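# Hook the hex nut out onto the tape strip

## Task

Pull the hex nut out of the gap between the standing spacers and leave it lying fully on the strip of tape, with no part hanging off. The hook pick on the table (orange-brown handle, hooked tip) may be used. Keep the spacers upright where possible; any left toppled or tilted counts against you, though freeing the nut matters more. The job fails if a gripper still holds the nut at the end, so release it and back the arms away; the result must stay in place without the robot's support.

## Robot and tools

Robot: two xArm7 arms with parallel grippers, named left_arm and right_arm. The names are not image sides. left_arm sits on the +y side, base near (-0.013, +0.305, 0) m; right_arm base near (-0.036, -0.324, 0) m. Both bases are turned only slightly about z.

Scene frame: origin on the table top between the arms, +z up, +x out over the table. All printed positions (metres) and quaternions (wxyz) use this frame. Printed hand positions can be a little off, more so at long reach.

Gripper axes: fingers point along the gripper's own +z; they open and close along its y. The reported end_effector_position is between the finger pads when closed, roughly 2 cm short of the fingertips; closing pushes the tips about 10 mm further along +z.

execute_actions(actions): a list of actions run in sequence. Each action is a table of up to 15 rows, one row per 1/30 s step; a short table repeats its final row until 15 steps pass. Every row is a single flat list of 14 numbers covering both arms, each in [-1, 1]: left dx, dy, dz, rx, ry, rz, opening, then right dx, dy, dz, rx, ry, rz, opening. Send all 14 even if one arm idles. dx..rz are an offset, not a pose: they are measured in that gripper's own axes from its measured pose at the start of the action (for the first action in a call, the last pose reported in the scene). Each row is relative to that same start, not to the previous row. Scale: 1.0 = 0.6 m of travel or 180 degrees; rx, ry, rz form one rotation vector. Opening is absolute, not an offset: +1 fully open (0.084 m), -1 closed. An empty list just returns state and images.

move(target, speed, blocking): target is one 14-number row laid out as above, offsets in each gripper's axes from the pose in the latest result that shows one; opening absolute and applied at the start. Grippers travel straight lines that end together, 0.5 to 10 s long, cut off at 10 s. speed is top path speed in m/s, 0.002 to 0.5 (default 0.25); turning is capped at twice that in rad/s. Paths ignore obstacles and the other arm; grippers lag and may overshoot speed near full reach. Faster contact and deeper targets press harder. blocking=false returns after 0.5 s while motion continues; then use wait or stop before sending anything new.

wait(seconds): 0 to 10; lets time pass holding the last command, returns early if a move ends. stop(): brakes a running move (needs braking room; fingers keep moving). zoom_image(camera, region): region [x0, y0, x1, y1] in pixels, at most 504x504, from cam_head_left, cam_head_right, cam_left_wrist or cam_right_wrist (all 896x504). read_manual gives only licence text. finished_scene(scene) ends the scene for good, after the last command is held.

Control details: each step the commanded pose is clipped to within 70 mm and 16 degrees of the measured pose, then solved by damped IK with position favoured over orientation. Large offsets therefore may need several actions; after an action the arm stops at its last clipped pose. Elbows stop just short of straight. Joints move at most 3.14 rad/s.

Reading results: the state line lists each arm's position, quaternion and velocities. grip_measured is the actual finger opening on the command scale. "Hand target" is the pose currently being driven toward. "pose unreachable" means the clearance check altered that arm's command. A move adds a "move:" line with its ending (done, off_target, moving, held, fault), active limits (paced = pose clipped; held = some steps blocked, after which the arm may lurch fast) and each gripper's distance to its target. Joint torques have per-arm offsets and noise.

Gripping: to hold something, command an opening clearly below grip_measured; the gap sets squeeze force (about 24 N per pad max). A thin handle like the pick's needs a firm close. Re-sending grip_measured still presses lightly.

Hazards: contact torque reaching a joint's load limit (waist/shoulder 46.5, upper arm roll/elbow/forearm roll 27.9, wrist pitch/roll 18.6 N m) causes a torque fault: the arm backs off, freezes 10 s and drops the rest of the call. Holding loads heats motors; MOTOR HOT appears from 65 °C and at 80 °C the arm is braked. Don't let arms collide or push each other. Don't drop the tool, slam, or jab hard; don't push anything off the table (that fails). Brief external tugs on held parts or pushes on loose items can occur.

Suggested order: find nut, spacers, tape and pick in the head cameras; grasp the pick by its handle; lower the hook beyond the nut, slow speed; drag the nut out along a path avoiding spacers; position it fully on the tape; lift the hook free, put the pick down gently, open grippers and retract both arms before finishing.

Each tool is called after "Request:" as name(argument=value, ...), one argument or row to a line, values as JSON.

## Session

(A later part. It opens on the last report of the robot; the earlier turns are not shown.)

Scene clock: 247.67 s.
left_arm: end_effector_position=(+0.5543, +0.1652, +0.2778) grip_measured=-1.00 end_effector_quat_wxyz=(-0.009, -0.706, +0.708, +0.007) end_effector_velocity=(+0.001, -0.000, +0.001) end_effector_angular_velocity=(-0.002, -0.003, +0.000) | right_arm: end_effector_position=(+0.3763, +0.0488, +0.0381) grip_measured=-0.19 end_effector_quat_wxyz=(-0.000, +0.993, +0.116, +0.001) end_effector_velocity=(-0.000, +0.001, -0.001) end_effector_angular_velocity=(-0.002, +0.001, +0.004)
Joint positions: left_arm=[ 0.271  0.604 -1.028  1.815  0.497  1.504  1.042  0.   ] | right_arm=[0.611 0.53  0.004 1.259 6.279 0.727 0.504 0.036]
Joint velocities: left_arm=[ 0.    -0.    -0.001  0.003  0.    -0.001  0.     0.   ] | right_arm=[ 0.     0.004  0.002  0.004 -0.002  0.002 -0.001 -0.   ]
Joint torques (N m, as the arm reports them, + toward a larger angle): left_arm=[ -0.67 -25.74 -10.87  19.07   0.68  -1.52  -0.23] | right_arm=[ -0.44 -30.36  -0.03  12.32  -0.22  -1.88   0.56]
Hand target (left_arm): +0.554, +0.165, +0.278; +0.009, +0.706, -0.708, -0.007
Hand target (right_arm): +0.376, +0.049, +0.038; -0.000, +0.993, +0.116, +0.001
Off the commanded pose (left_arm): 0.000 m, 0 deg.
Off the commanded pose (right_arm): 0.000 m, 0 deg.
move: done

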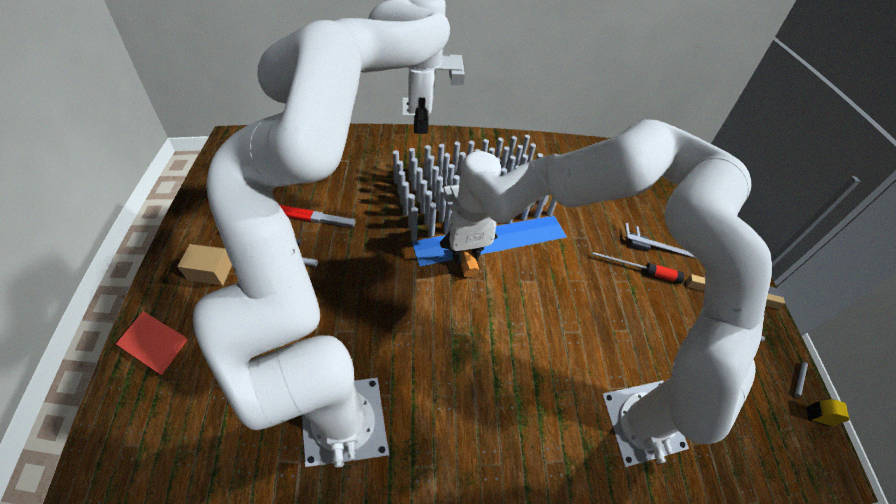

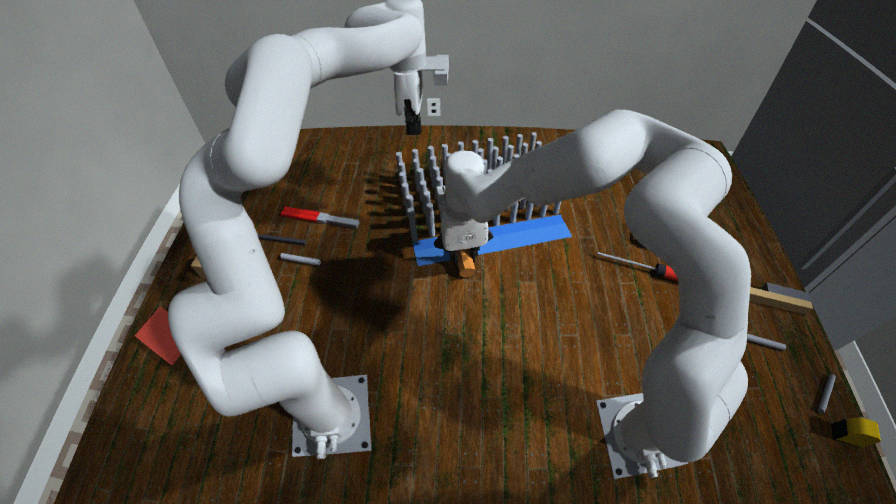

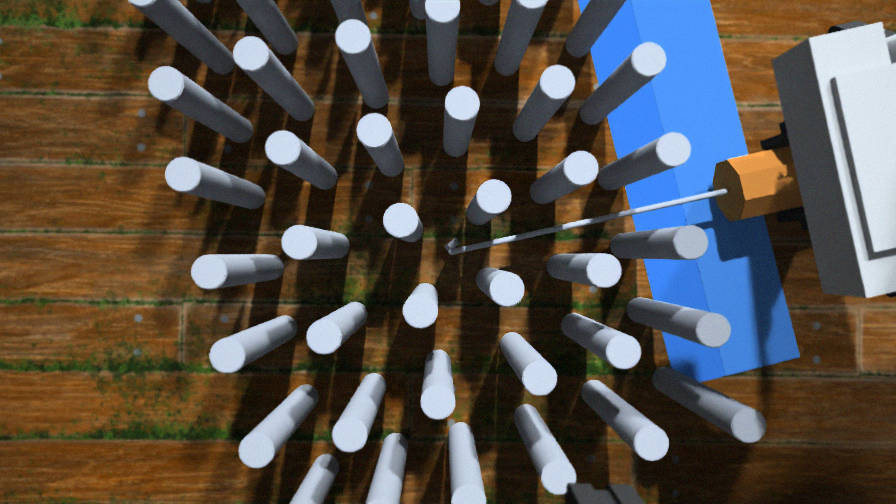

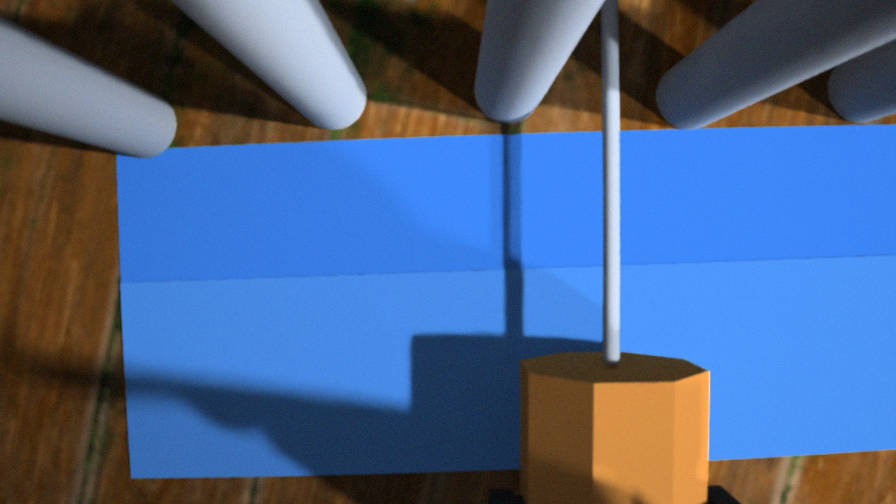

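Request:
move(
  target=[0,0,0,0,0,0,-1,-0.006,-0.001,0,0,0,0,-0.6],
  speed=0.02,
)

Request:
move(
  target=[0,0,0,0,0,0,-1,0.005,0.013,0,0,0,0,-0.6],
  speed=0.04,
)

Request:
zoom_image(
  camera="cam_left_wrist",
  region=[400,190,560,310],
)

Scene clock: 256.70 s.
left_arm: end_effector_position=(+0.5543, +0.1652, +0.2778) grip_measured=-1.00 end_effector_quat_wxyz=(-0.009, -0.706, +0.708, +0.007) end_effector_velocity=(+0.000, +0.000, +0.000) end_effector_angular_velocity=(+0.000, -0.001, +0.000) | right_arm: end_effector_position=(+0.3727, +0.0486, +0.0381) grip_measured=-0.19 end_effector_quat_wxyz=(-0.000, +0.993, +0.116, +0.001) end_effector_velocity=(+0.000, -0.000, +0.001) end_effector_angular_velocity=(+0.001, -0.002, -0.002)
Joint positions: left_arm=[ 0.271  0.604 -1.028  1.815  0.497  1.504  1.042  0.   ] | right_arm=[0.615 0.522 0.005 1.246 6.279 0.721 0.508 0.036]
Joint velocities: left_arm=[-0.    -0.001  0.001 -0.     0.    -0.001  0.     0.   ] | right_arm=[ 0.001 -0.003 -0.001 -0.003 -0.    -0.002  0.001 -0.   ]
Joint torques (N m, as the arm reports them, + toward a larger angle): left_arm=[ -0.04 -26.88 -10.91  19.48   0.44  -1.5    0.07] | right_arm=[  0.14 -29.69   0.03  12.25  -0.37  -2.03   0.59]
Hand target (left_arm): +0.554, +0.165, +0.278; +0.009, +0.706, -0.708, -0.007
Hand target (right_arm): +0.373, +0.049, +0.038; -0.000, +0.993, +0.116, +0.001
Off the commanded pose (left_arm): 0.000 m, 0 deg.
Off the commanded pose (right_arm): 0.000 m, 0 deg.
move: done

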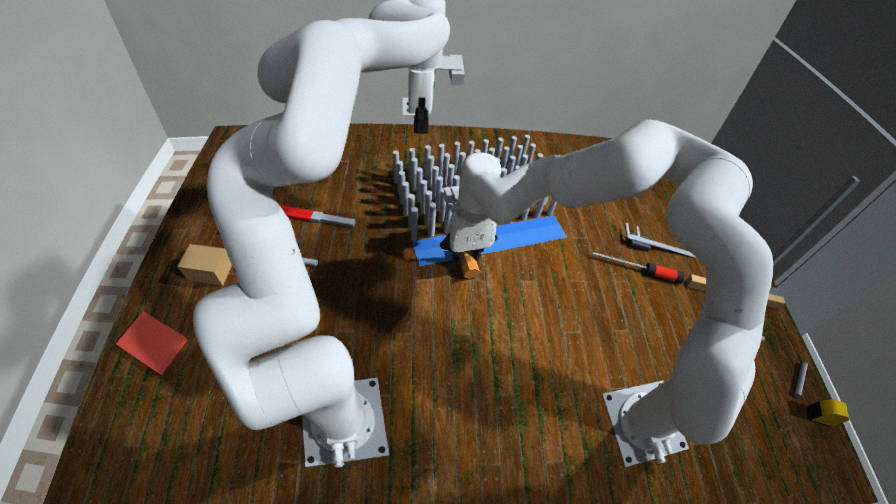

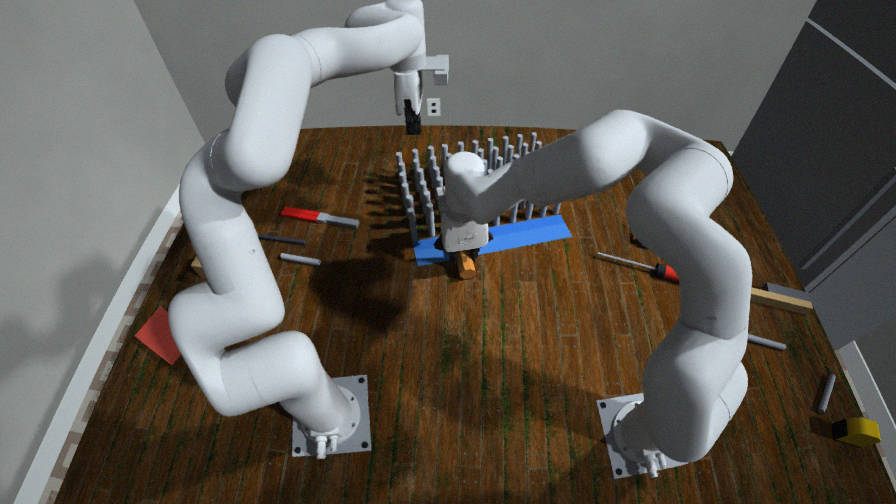

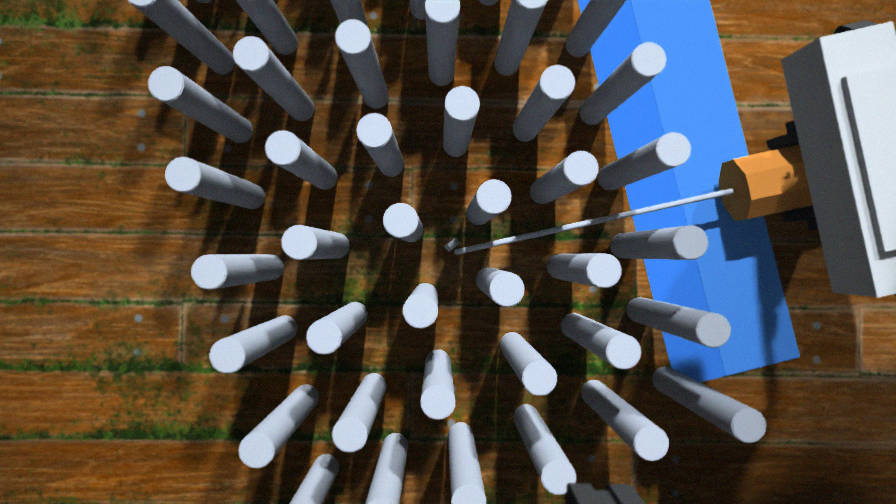

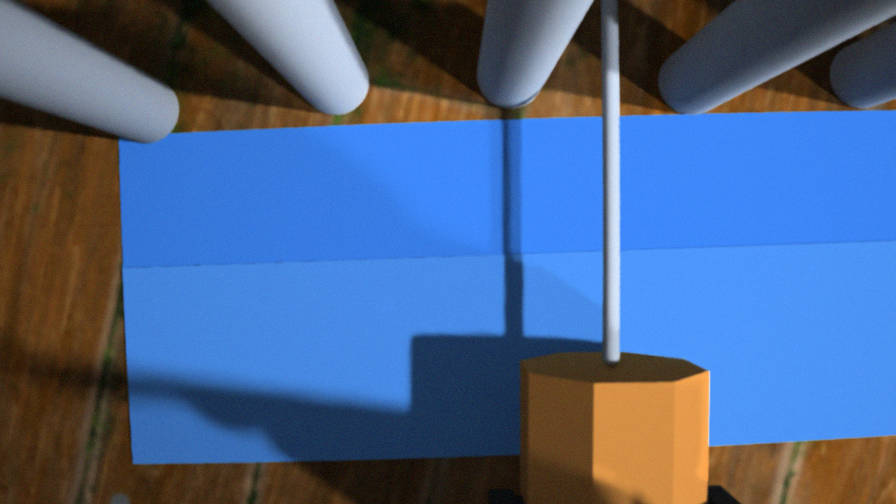

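Scene clock: 257.43 s.
left_arm: end_effector_position=(+0.5543, +0.1652, +0.2778) grip_measured=-1.00 end_effector_quat_wxyz=(-0.009, -0.706, +0.708, +0.007) end_effector_velocity=(+0.000, -0.000, -0.000) end_effector_angular_velocity=(-0.000, -0.001, -0.000) | right_arm: end_effector_position=(+0.3774, +0.0418, +0.0381) grip_measured=-0.19 end_effector_quat_wxyz=(-0.000, +0.993, +0.116, +0.001) end_effector_velocity=(-0.001, +0.001, -0.000) end_effector_angular_velocity=(+0.001, +0.002, +0.004)
Joint positions: left_arm=[ 0.271  0.604 -1.028  1.815  0.497  1.504  1.042  0.   ] | right_arm=[0.602 0.519 0.003 1.241 6.28  0.719 0.492 0.036]
Joint velocities: left_arm=[ 0.    -0.     0.    -0.001  0.    -0.002  0.     0.   ] | right_arm=[-0.     0.     0.003 -0.001  0.001 -0.    -0.002 -0.   ]
Joint torques (N m, as the arm reports them, + toward a larger angle): left_arm=[ -1.29 -26.08 -10.55  19.42   0.67  -1.38   0.09] | right_arm=[ -0.3  -29.82  -0.02  12.5   -0.29  -2.05   0.55]
Hand target (left_arm): +0.554, +0.165, +0.278; +0.009, +0.706, -0.708, -0.007
Hand target (right_arm): +0.377, +0.042, +0.038; -0.000, +0.993, +0.116, +0.001
Off the commanded pose (left_arm): 0.000 m, 0 deg.
Off the commanded pose (right_arm): 0.000 m, 0 deg.
move: done

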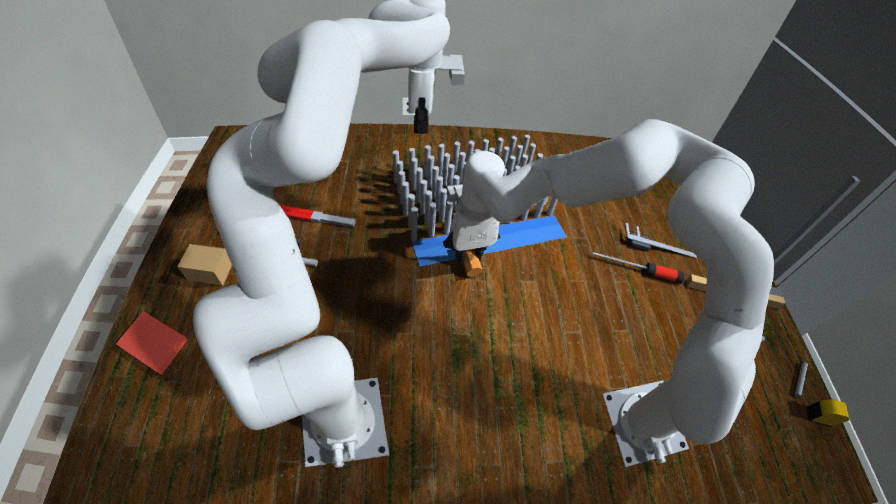

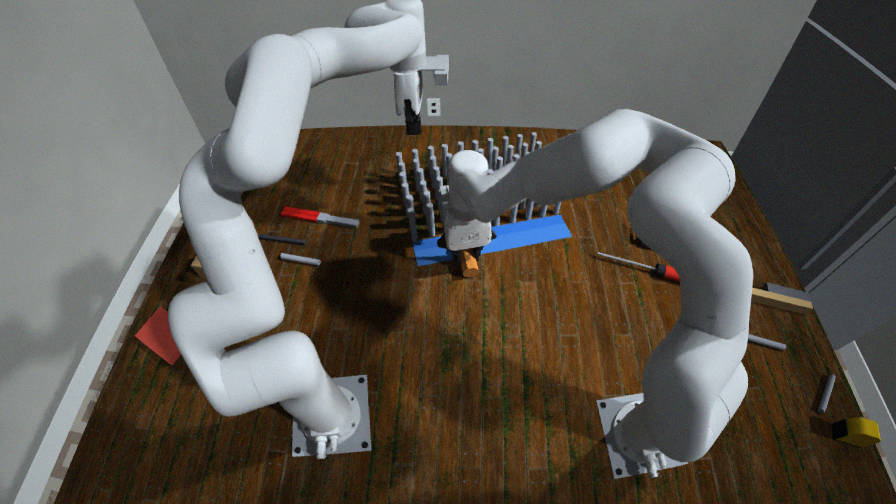

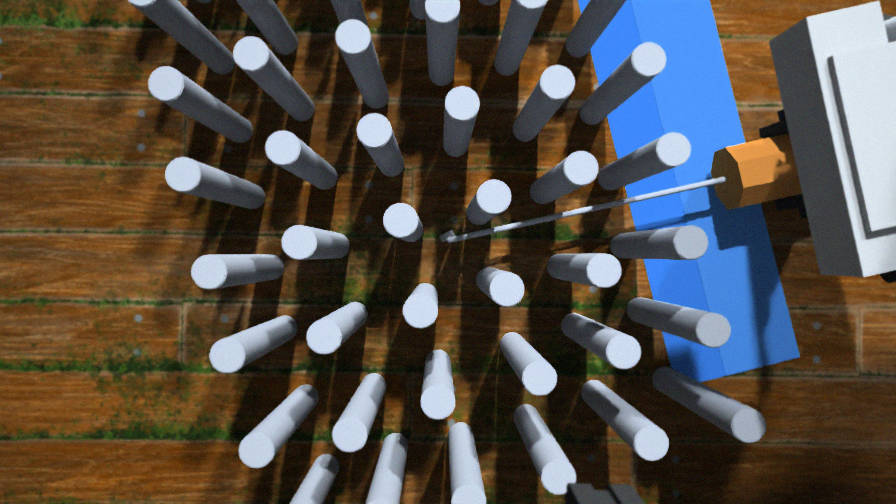

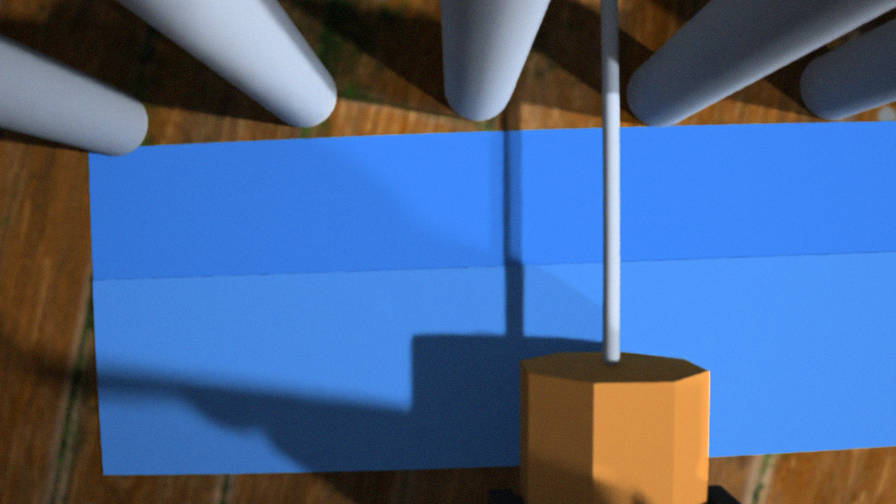

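Region (400, 190, 560, 310) of cam_left_wrist's 896x504 image, scaled by 3.150, with more detail than that image has; it fills the top 378 rows of this view, and the rest is white.

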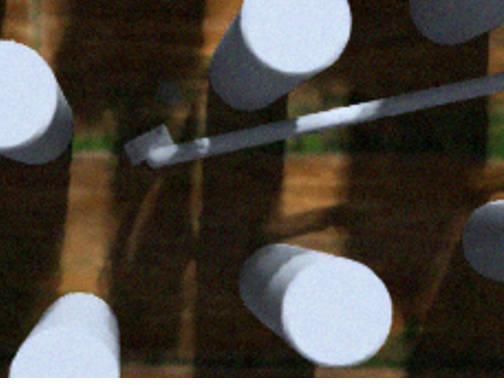

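Request:
execute_actions(
  actions=[
    [[0,0,0,0,0,0,-1,0,0,-0.007,0,0,0,-0.6]],
    [[0,0,0,0,0,0,-1,0.003,0.009,0,0,0,0,-0.6]],
    [[0,0,0,0,0,0,-1,0,0,0.0055,0,0,0,-0.6]],
  ],
)

Request:
zoom_image(
  camera="cam_left_wrist",
  region=[400,190,560,310],
)

Request:
move(
  target=[0,0,0,0,0,0,-1,-0.002,-0.016,0.002,0,0,0,-0.6],
  speed=0.08,
)

Request:
zoom_image(
  camera="cam_left_wrist",
  region=[400,190,560,310],
)

Scene clock: 271.20 s.
left_arm: end_effector_position=(+0.5543, +0.1652, +0.2778) grip_measured=-1.00 end_effector_quat_wxyz=(-0.009, -0.706, +0.708, +0.007) end_effector_velocity=(+0.001, +0.000, +0.000) end_effector_angular_velocity=(-0.000, -0.002, +0.000) | right_arm: end_effector_position=(+0.3803, +0.0372, +0.0391) grip_measured=-0.19 end_effector_quat_wxyz=(-0.001, +0.993, +0.116, +0.001) end_effector_velocity=(-0.000, -0.001, -0.001) end_effector_angular_velocity=(-0.002, +0.001, -0.000)
Joint positions: left_arm=[ 0.271  0.604 -1.028  1.815  0.497  1.504  1.042  0.   ] | right_arm=[0.592 0.515 0.002 1.237 6.281 0.72  0.482 0.036]
Joint velocities: left_arm=[ 0.    -0.     0.     0.     0.001 -0.002  0.     0.   ] | right_arm=[ 0.     0.001 -0.001 -0.001 -0.     0.    -0.    -0.   ]
Joint torques (N m, as the arm reports them, + toward a larger angle): left_arm=[ -1.1  -26.29 -10.52  19.08   0.69  -1.6   -0.31] | right_arm=[ -0.29 -28.63   0.26  12.    -0.19  -1.86   0.57]
Hand target (left_arm): +0.554, +0.165, +0.278; +0.009, +0.706, -0.708, -0.007
Hand target (right_arm): +0.380, +0.037, +0.039; -0.000, +0.993, +0.116, +0.001
Off the commanded pose (left_arm): 0.000 m, 0 deg.
Off the commanded pose (right_arm): 0.000 m, 0 deg.

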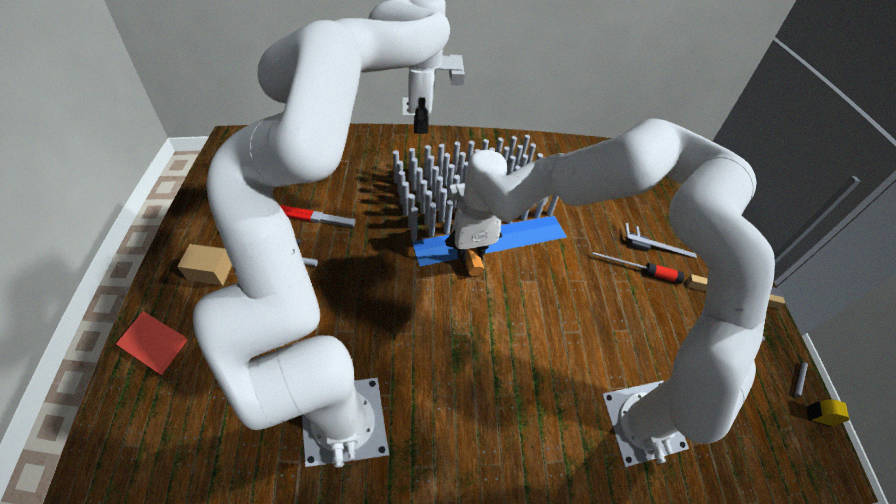

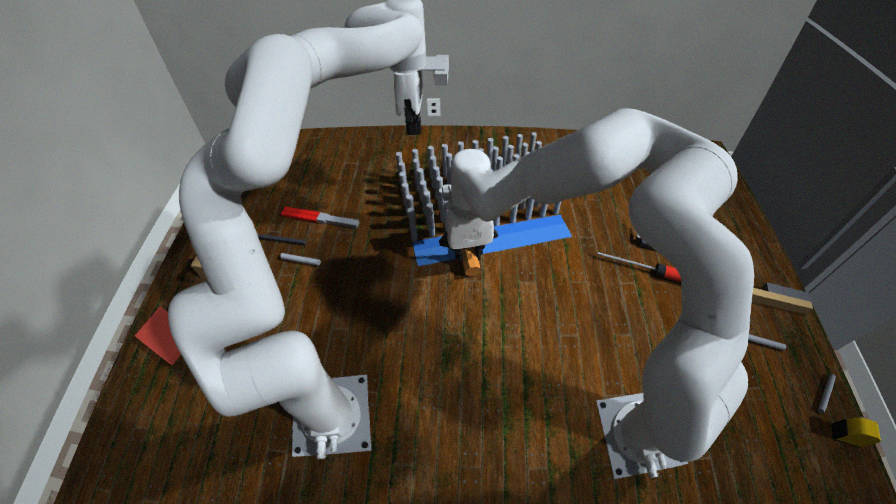

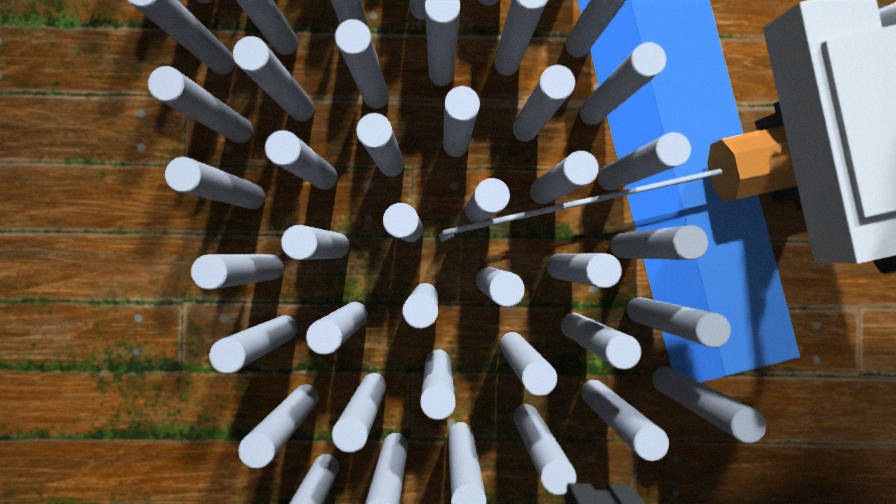

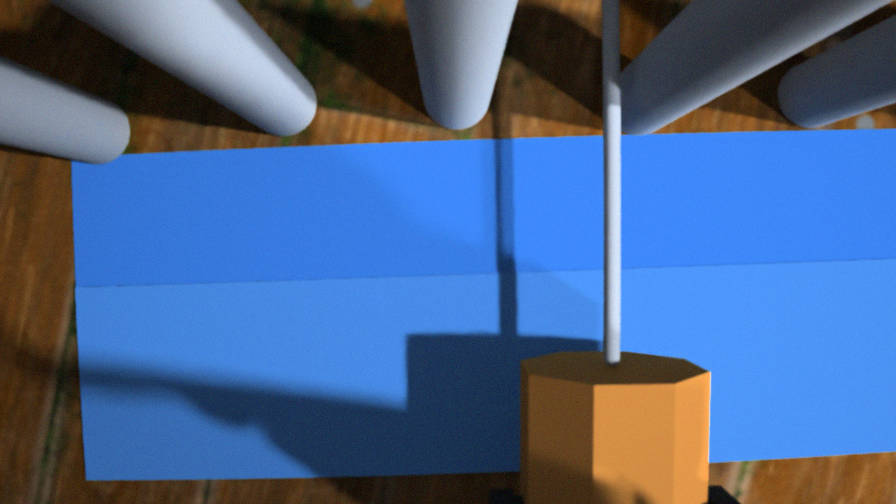

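Region (400, 190, 560, 310) of cam_left_wrist's 896x504 image, scaled by 3.150, with more detail than that image has; it fills the top 378 rows of this view, and the rest is white.

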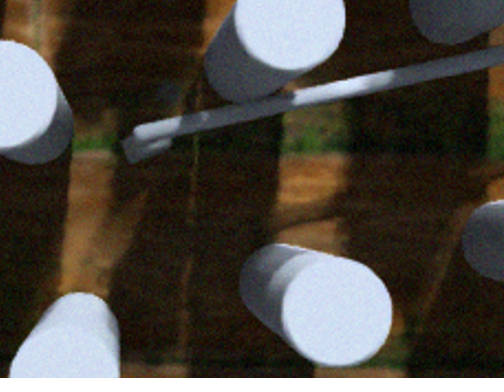

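Scene clock: 271.90 s.
left_arm: end_effector_position=(+0.5543, +0.1652, +0.2778) grip_measured=-1.00 end_effector_quat_wxyz=(-0.009, -0.706, +0.708, +0.007) end_effector_velocity=(-0.000, +0.001, -0.000) end_effector_angular_velocity=(+0.001, +0.001, +0.001) | right_arm: end_effector_position=(+0.3768, +0.0460, +0.0376) grip_measured=-0.19 end_effector_quat_wxyz=(-0.000, +0.993, +0.116, +0.001) end_effector_velocity=(+0.003, +0.001, +0.002) end_effector_angular_velocity=(+0.003, -0.006, -0.005)
Joint positions: left_arm=[ 0.271  0.604 -1.028  1.815  0.497  1.504  1.042  0.   ] | right_arm=[0.606 0.527 0.005 1.252 6.279 0.723 0.499 0.036]
Joint velocities: left_arm=[ 0.    -0.     0.001  0.     0.     0.001 -0.     0.   ] | right_arm=[-0.001  0.    -0.002  0.006 -0.001 -0.001  0.003  0.   ]
Joint torques (N m, as the arm reports them, + toward a larger angle): left_arm=[ -1.26 -26.85 -10.92  19.24   0.83  -1.41  -0.1 ] | right_arm=[ -0.59 -30.33   0.14  12.37   0.03  -1.96   0.47]
Hand target (left_arm): +0.554, +0.165, +0.278; +0.009, +0.706, -0.708, -0.007
Hand target (right_arm): +0.377, +0.046, +0.038; -0.001, +0.993, +0.116, +0.001
Off the commanded pose (left_arm): 0.000 m, 0 deg.
Off the commanded pose (right_arm): 0.000 m, 0 deg.
move: done

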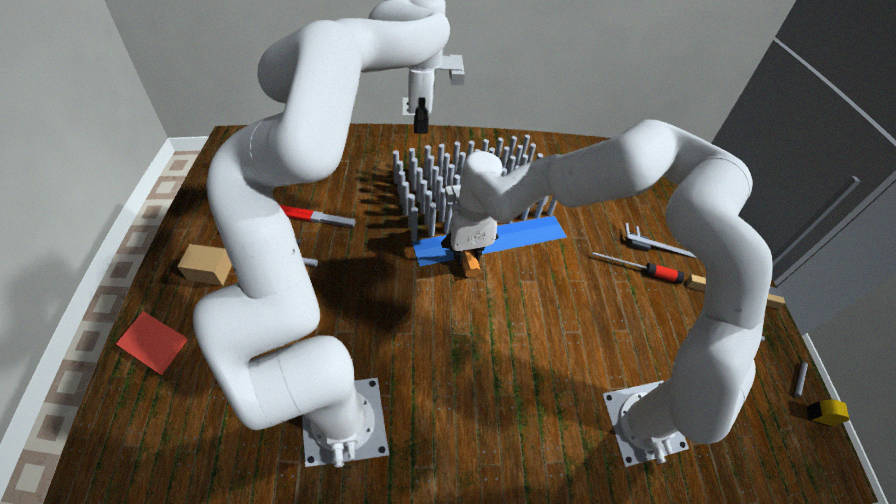

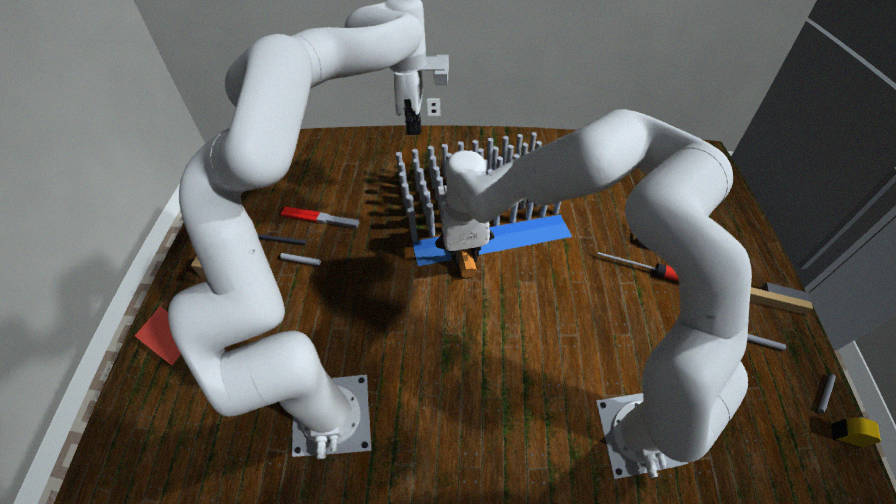

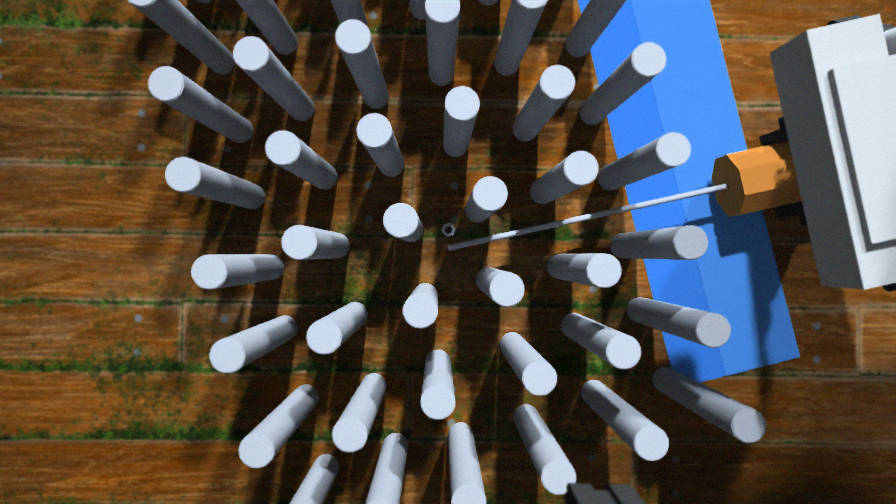

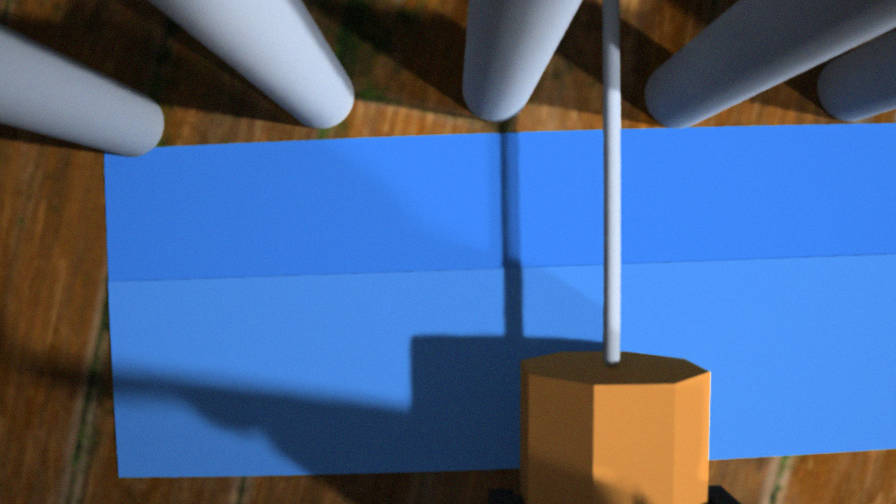

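Region (400, 190, 560, 310) of cam_left_wrist's 896x504 image, scaled by 3.150, with more detail than that image has; it fills the top 378 rows of this view, and the rest is white.

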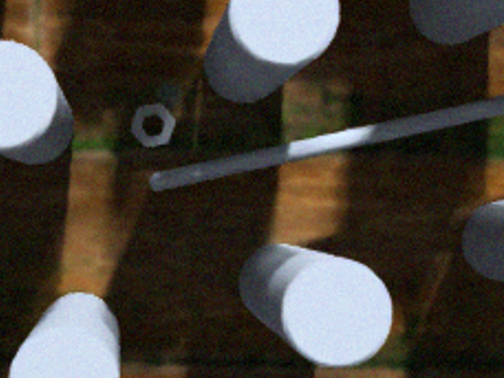

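Request:
move(
  target=[0,0,0,0,0,0,-1,-0.0015,-0.0128,0,0,0,0.028,-0.6],
  speed=0.03,
)

Request:
zoom_image(
  camera="cam_left_wrist",
  region=[400,190,560,310],
)

Scene clock: 285.23 s.
left_arm: end_effector_position=(+0.5543, +0.1652, +0.2778) grip_measured=-1.00 end_effector_quat_wxyz=(-0.009, -0.706, +0.708, +0.007) end_effector_velocity=(+0.000, +0.001, -0.001) end_effector_angular_velocity=(+0.002, +0.000, +0.000) | right_arm: end_effector_position=(+0.3741, +0.0532, +0.0376) grip_measured=-0.19 end_effector_quat_wxyz=(-0.000, +0.997, +0.073, +0.001) end_effector_velocity=(+0.000, -0.001, -0.001) end_effector_angular_velocity=(-0.002, -0.000, -0.008)
Joint positions: left_arm=[ 0.271  0.604 -1.028  1.815  0.497  1.504  1.042  0.   ] | right_arm=[0.621 0.535 0.002 1.265 6.281 0.729 0.598 0.036]
Joint velocities: left_arm=[ 0.     0.     0.001 -0.001  0.002 -0.    -0.     0.   ] | right_arm=[ 0.001  0.002 -0.001  0.001 -0.002  0.001  0.008  0.   ]
Joint torques (N m, as the arm reports them, + toward a larger angle): left_arm=[ -1.   -26.6  -10.74  19.33   0.75  -1.22  -0.2 ] | right_arm=[ -0.65 -30.76  -0.04  12.5   -0.01  -1.94   0.47]
Hand target (left_arm): +0.554, +0.165, +0.278; +0.009, +0.706, -0.708, -0.007
Hand target (right_arm): +0.374, +0.053, +0.038; -0.000, +0.997, +0.073, +0.001
Off the commanded pose (left_arm): 0.000 m, 0 deg.
Off the commanded pose (right_arm): 0.000 m, 0 deg.
joint sent to its limit (right arm) — the command would take joint 5 (forearm roll) past its upper limit, so that joint was sent only as far as its limit.
move: done

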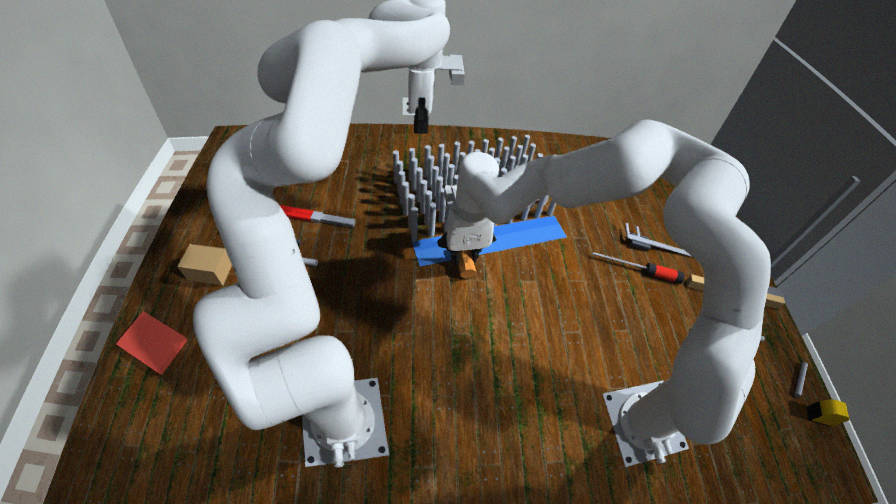

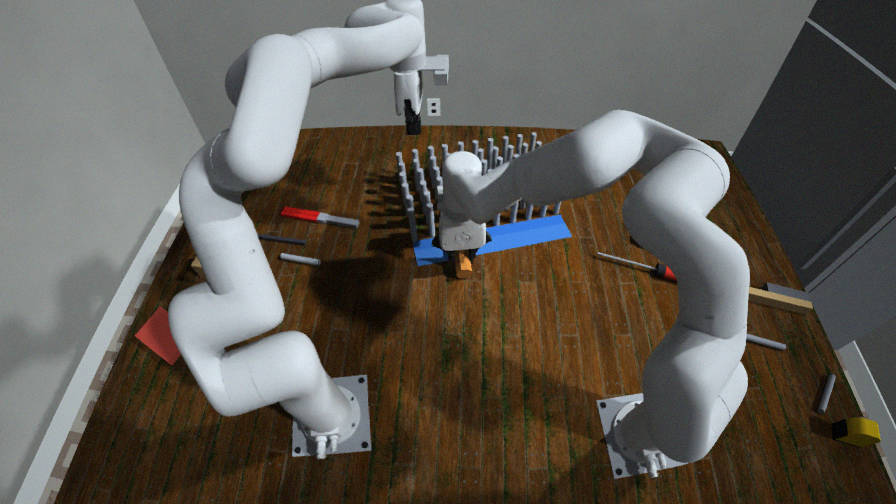

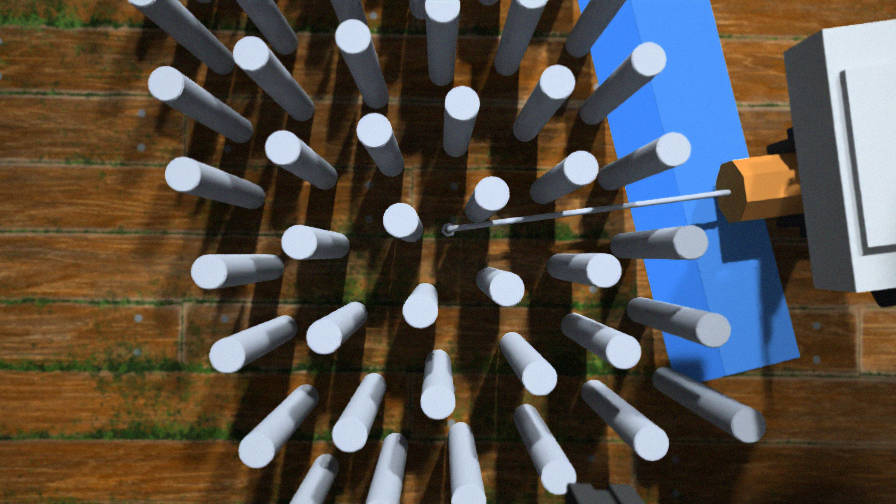

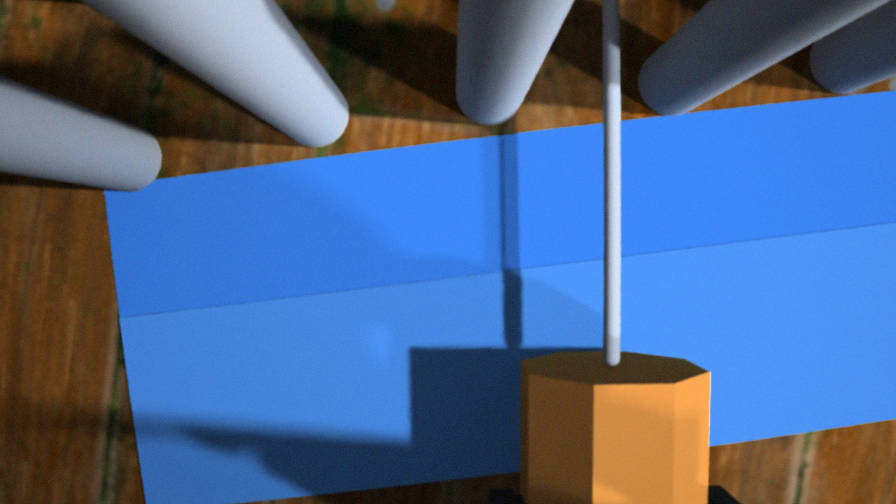

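Region (400, 190, 560, 310) of cam_left_wrist's 896x504 image, scaled by 3.150, with more detail than that image has; it fills the top 378 rows of this view, and the rest is white.

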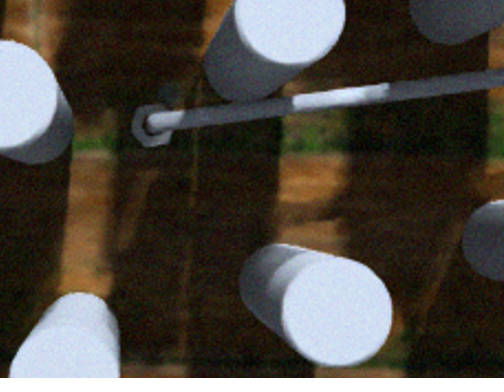

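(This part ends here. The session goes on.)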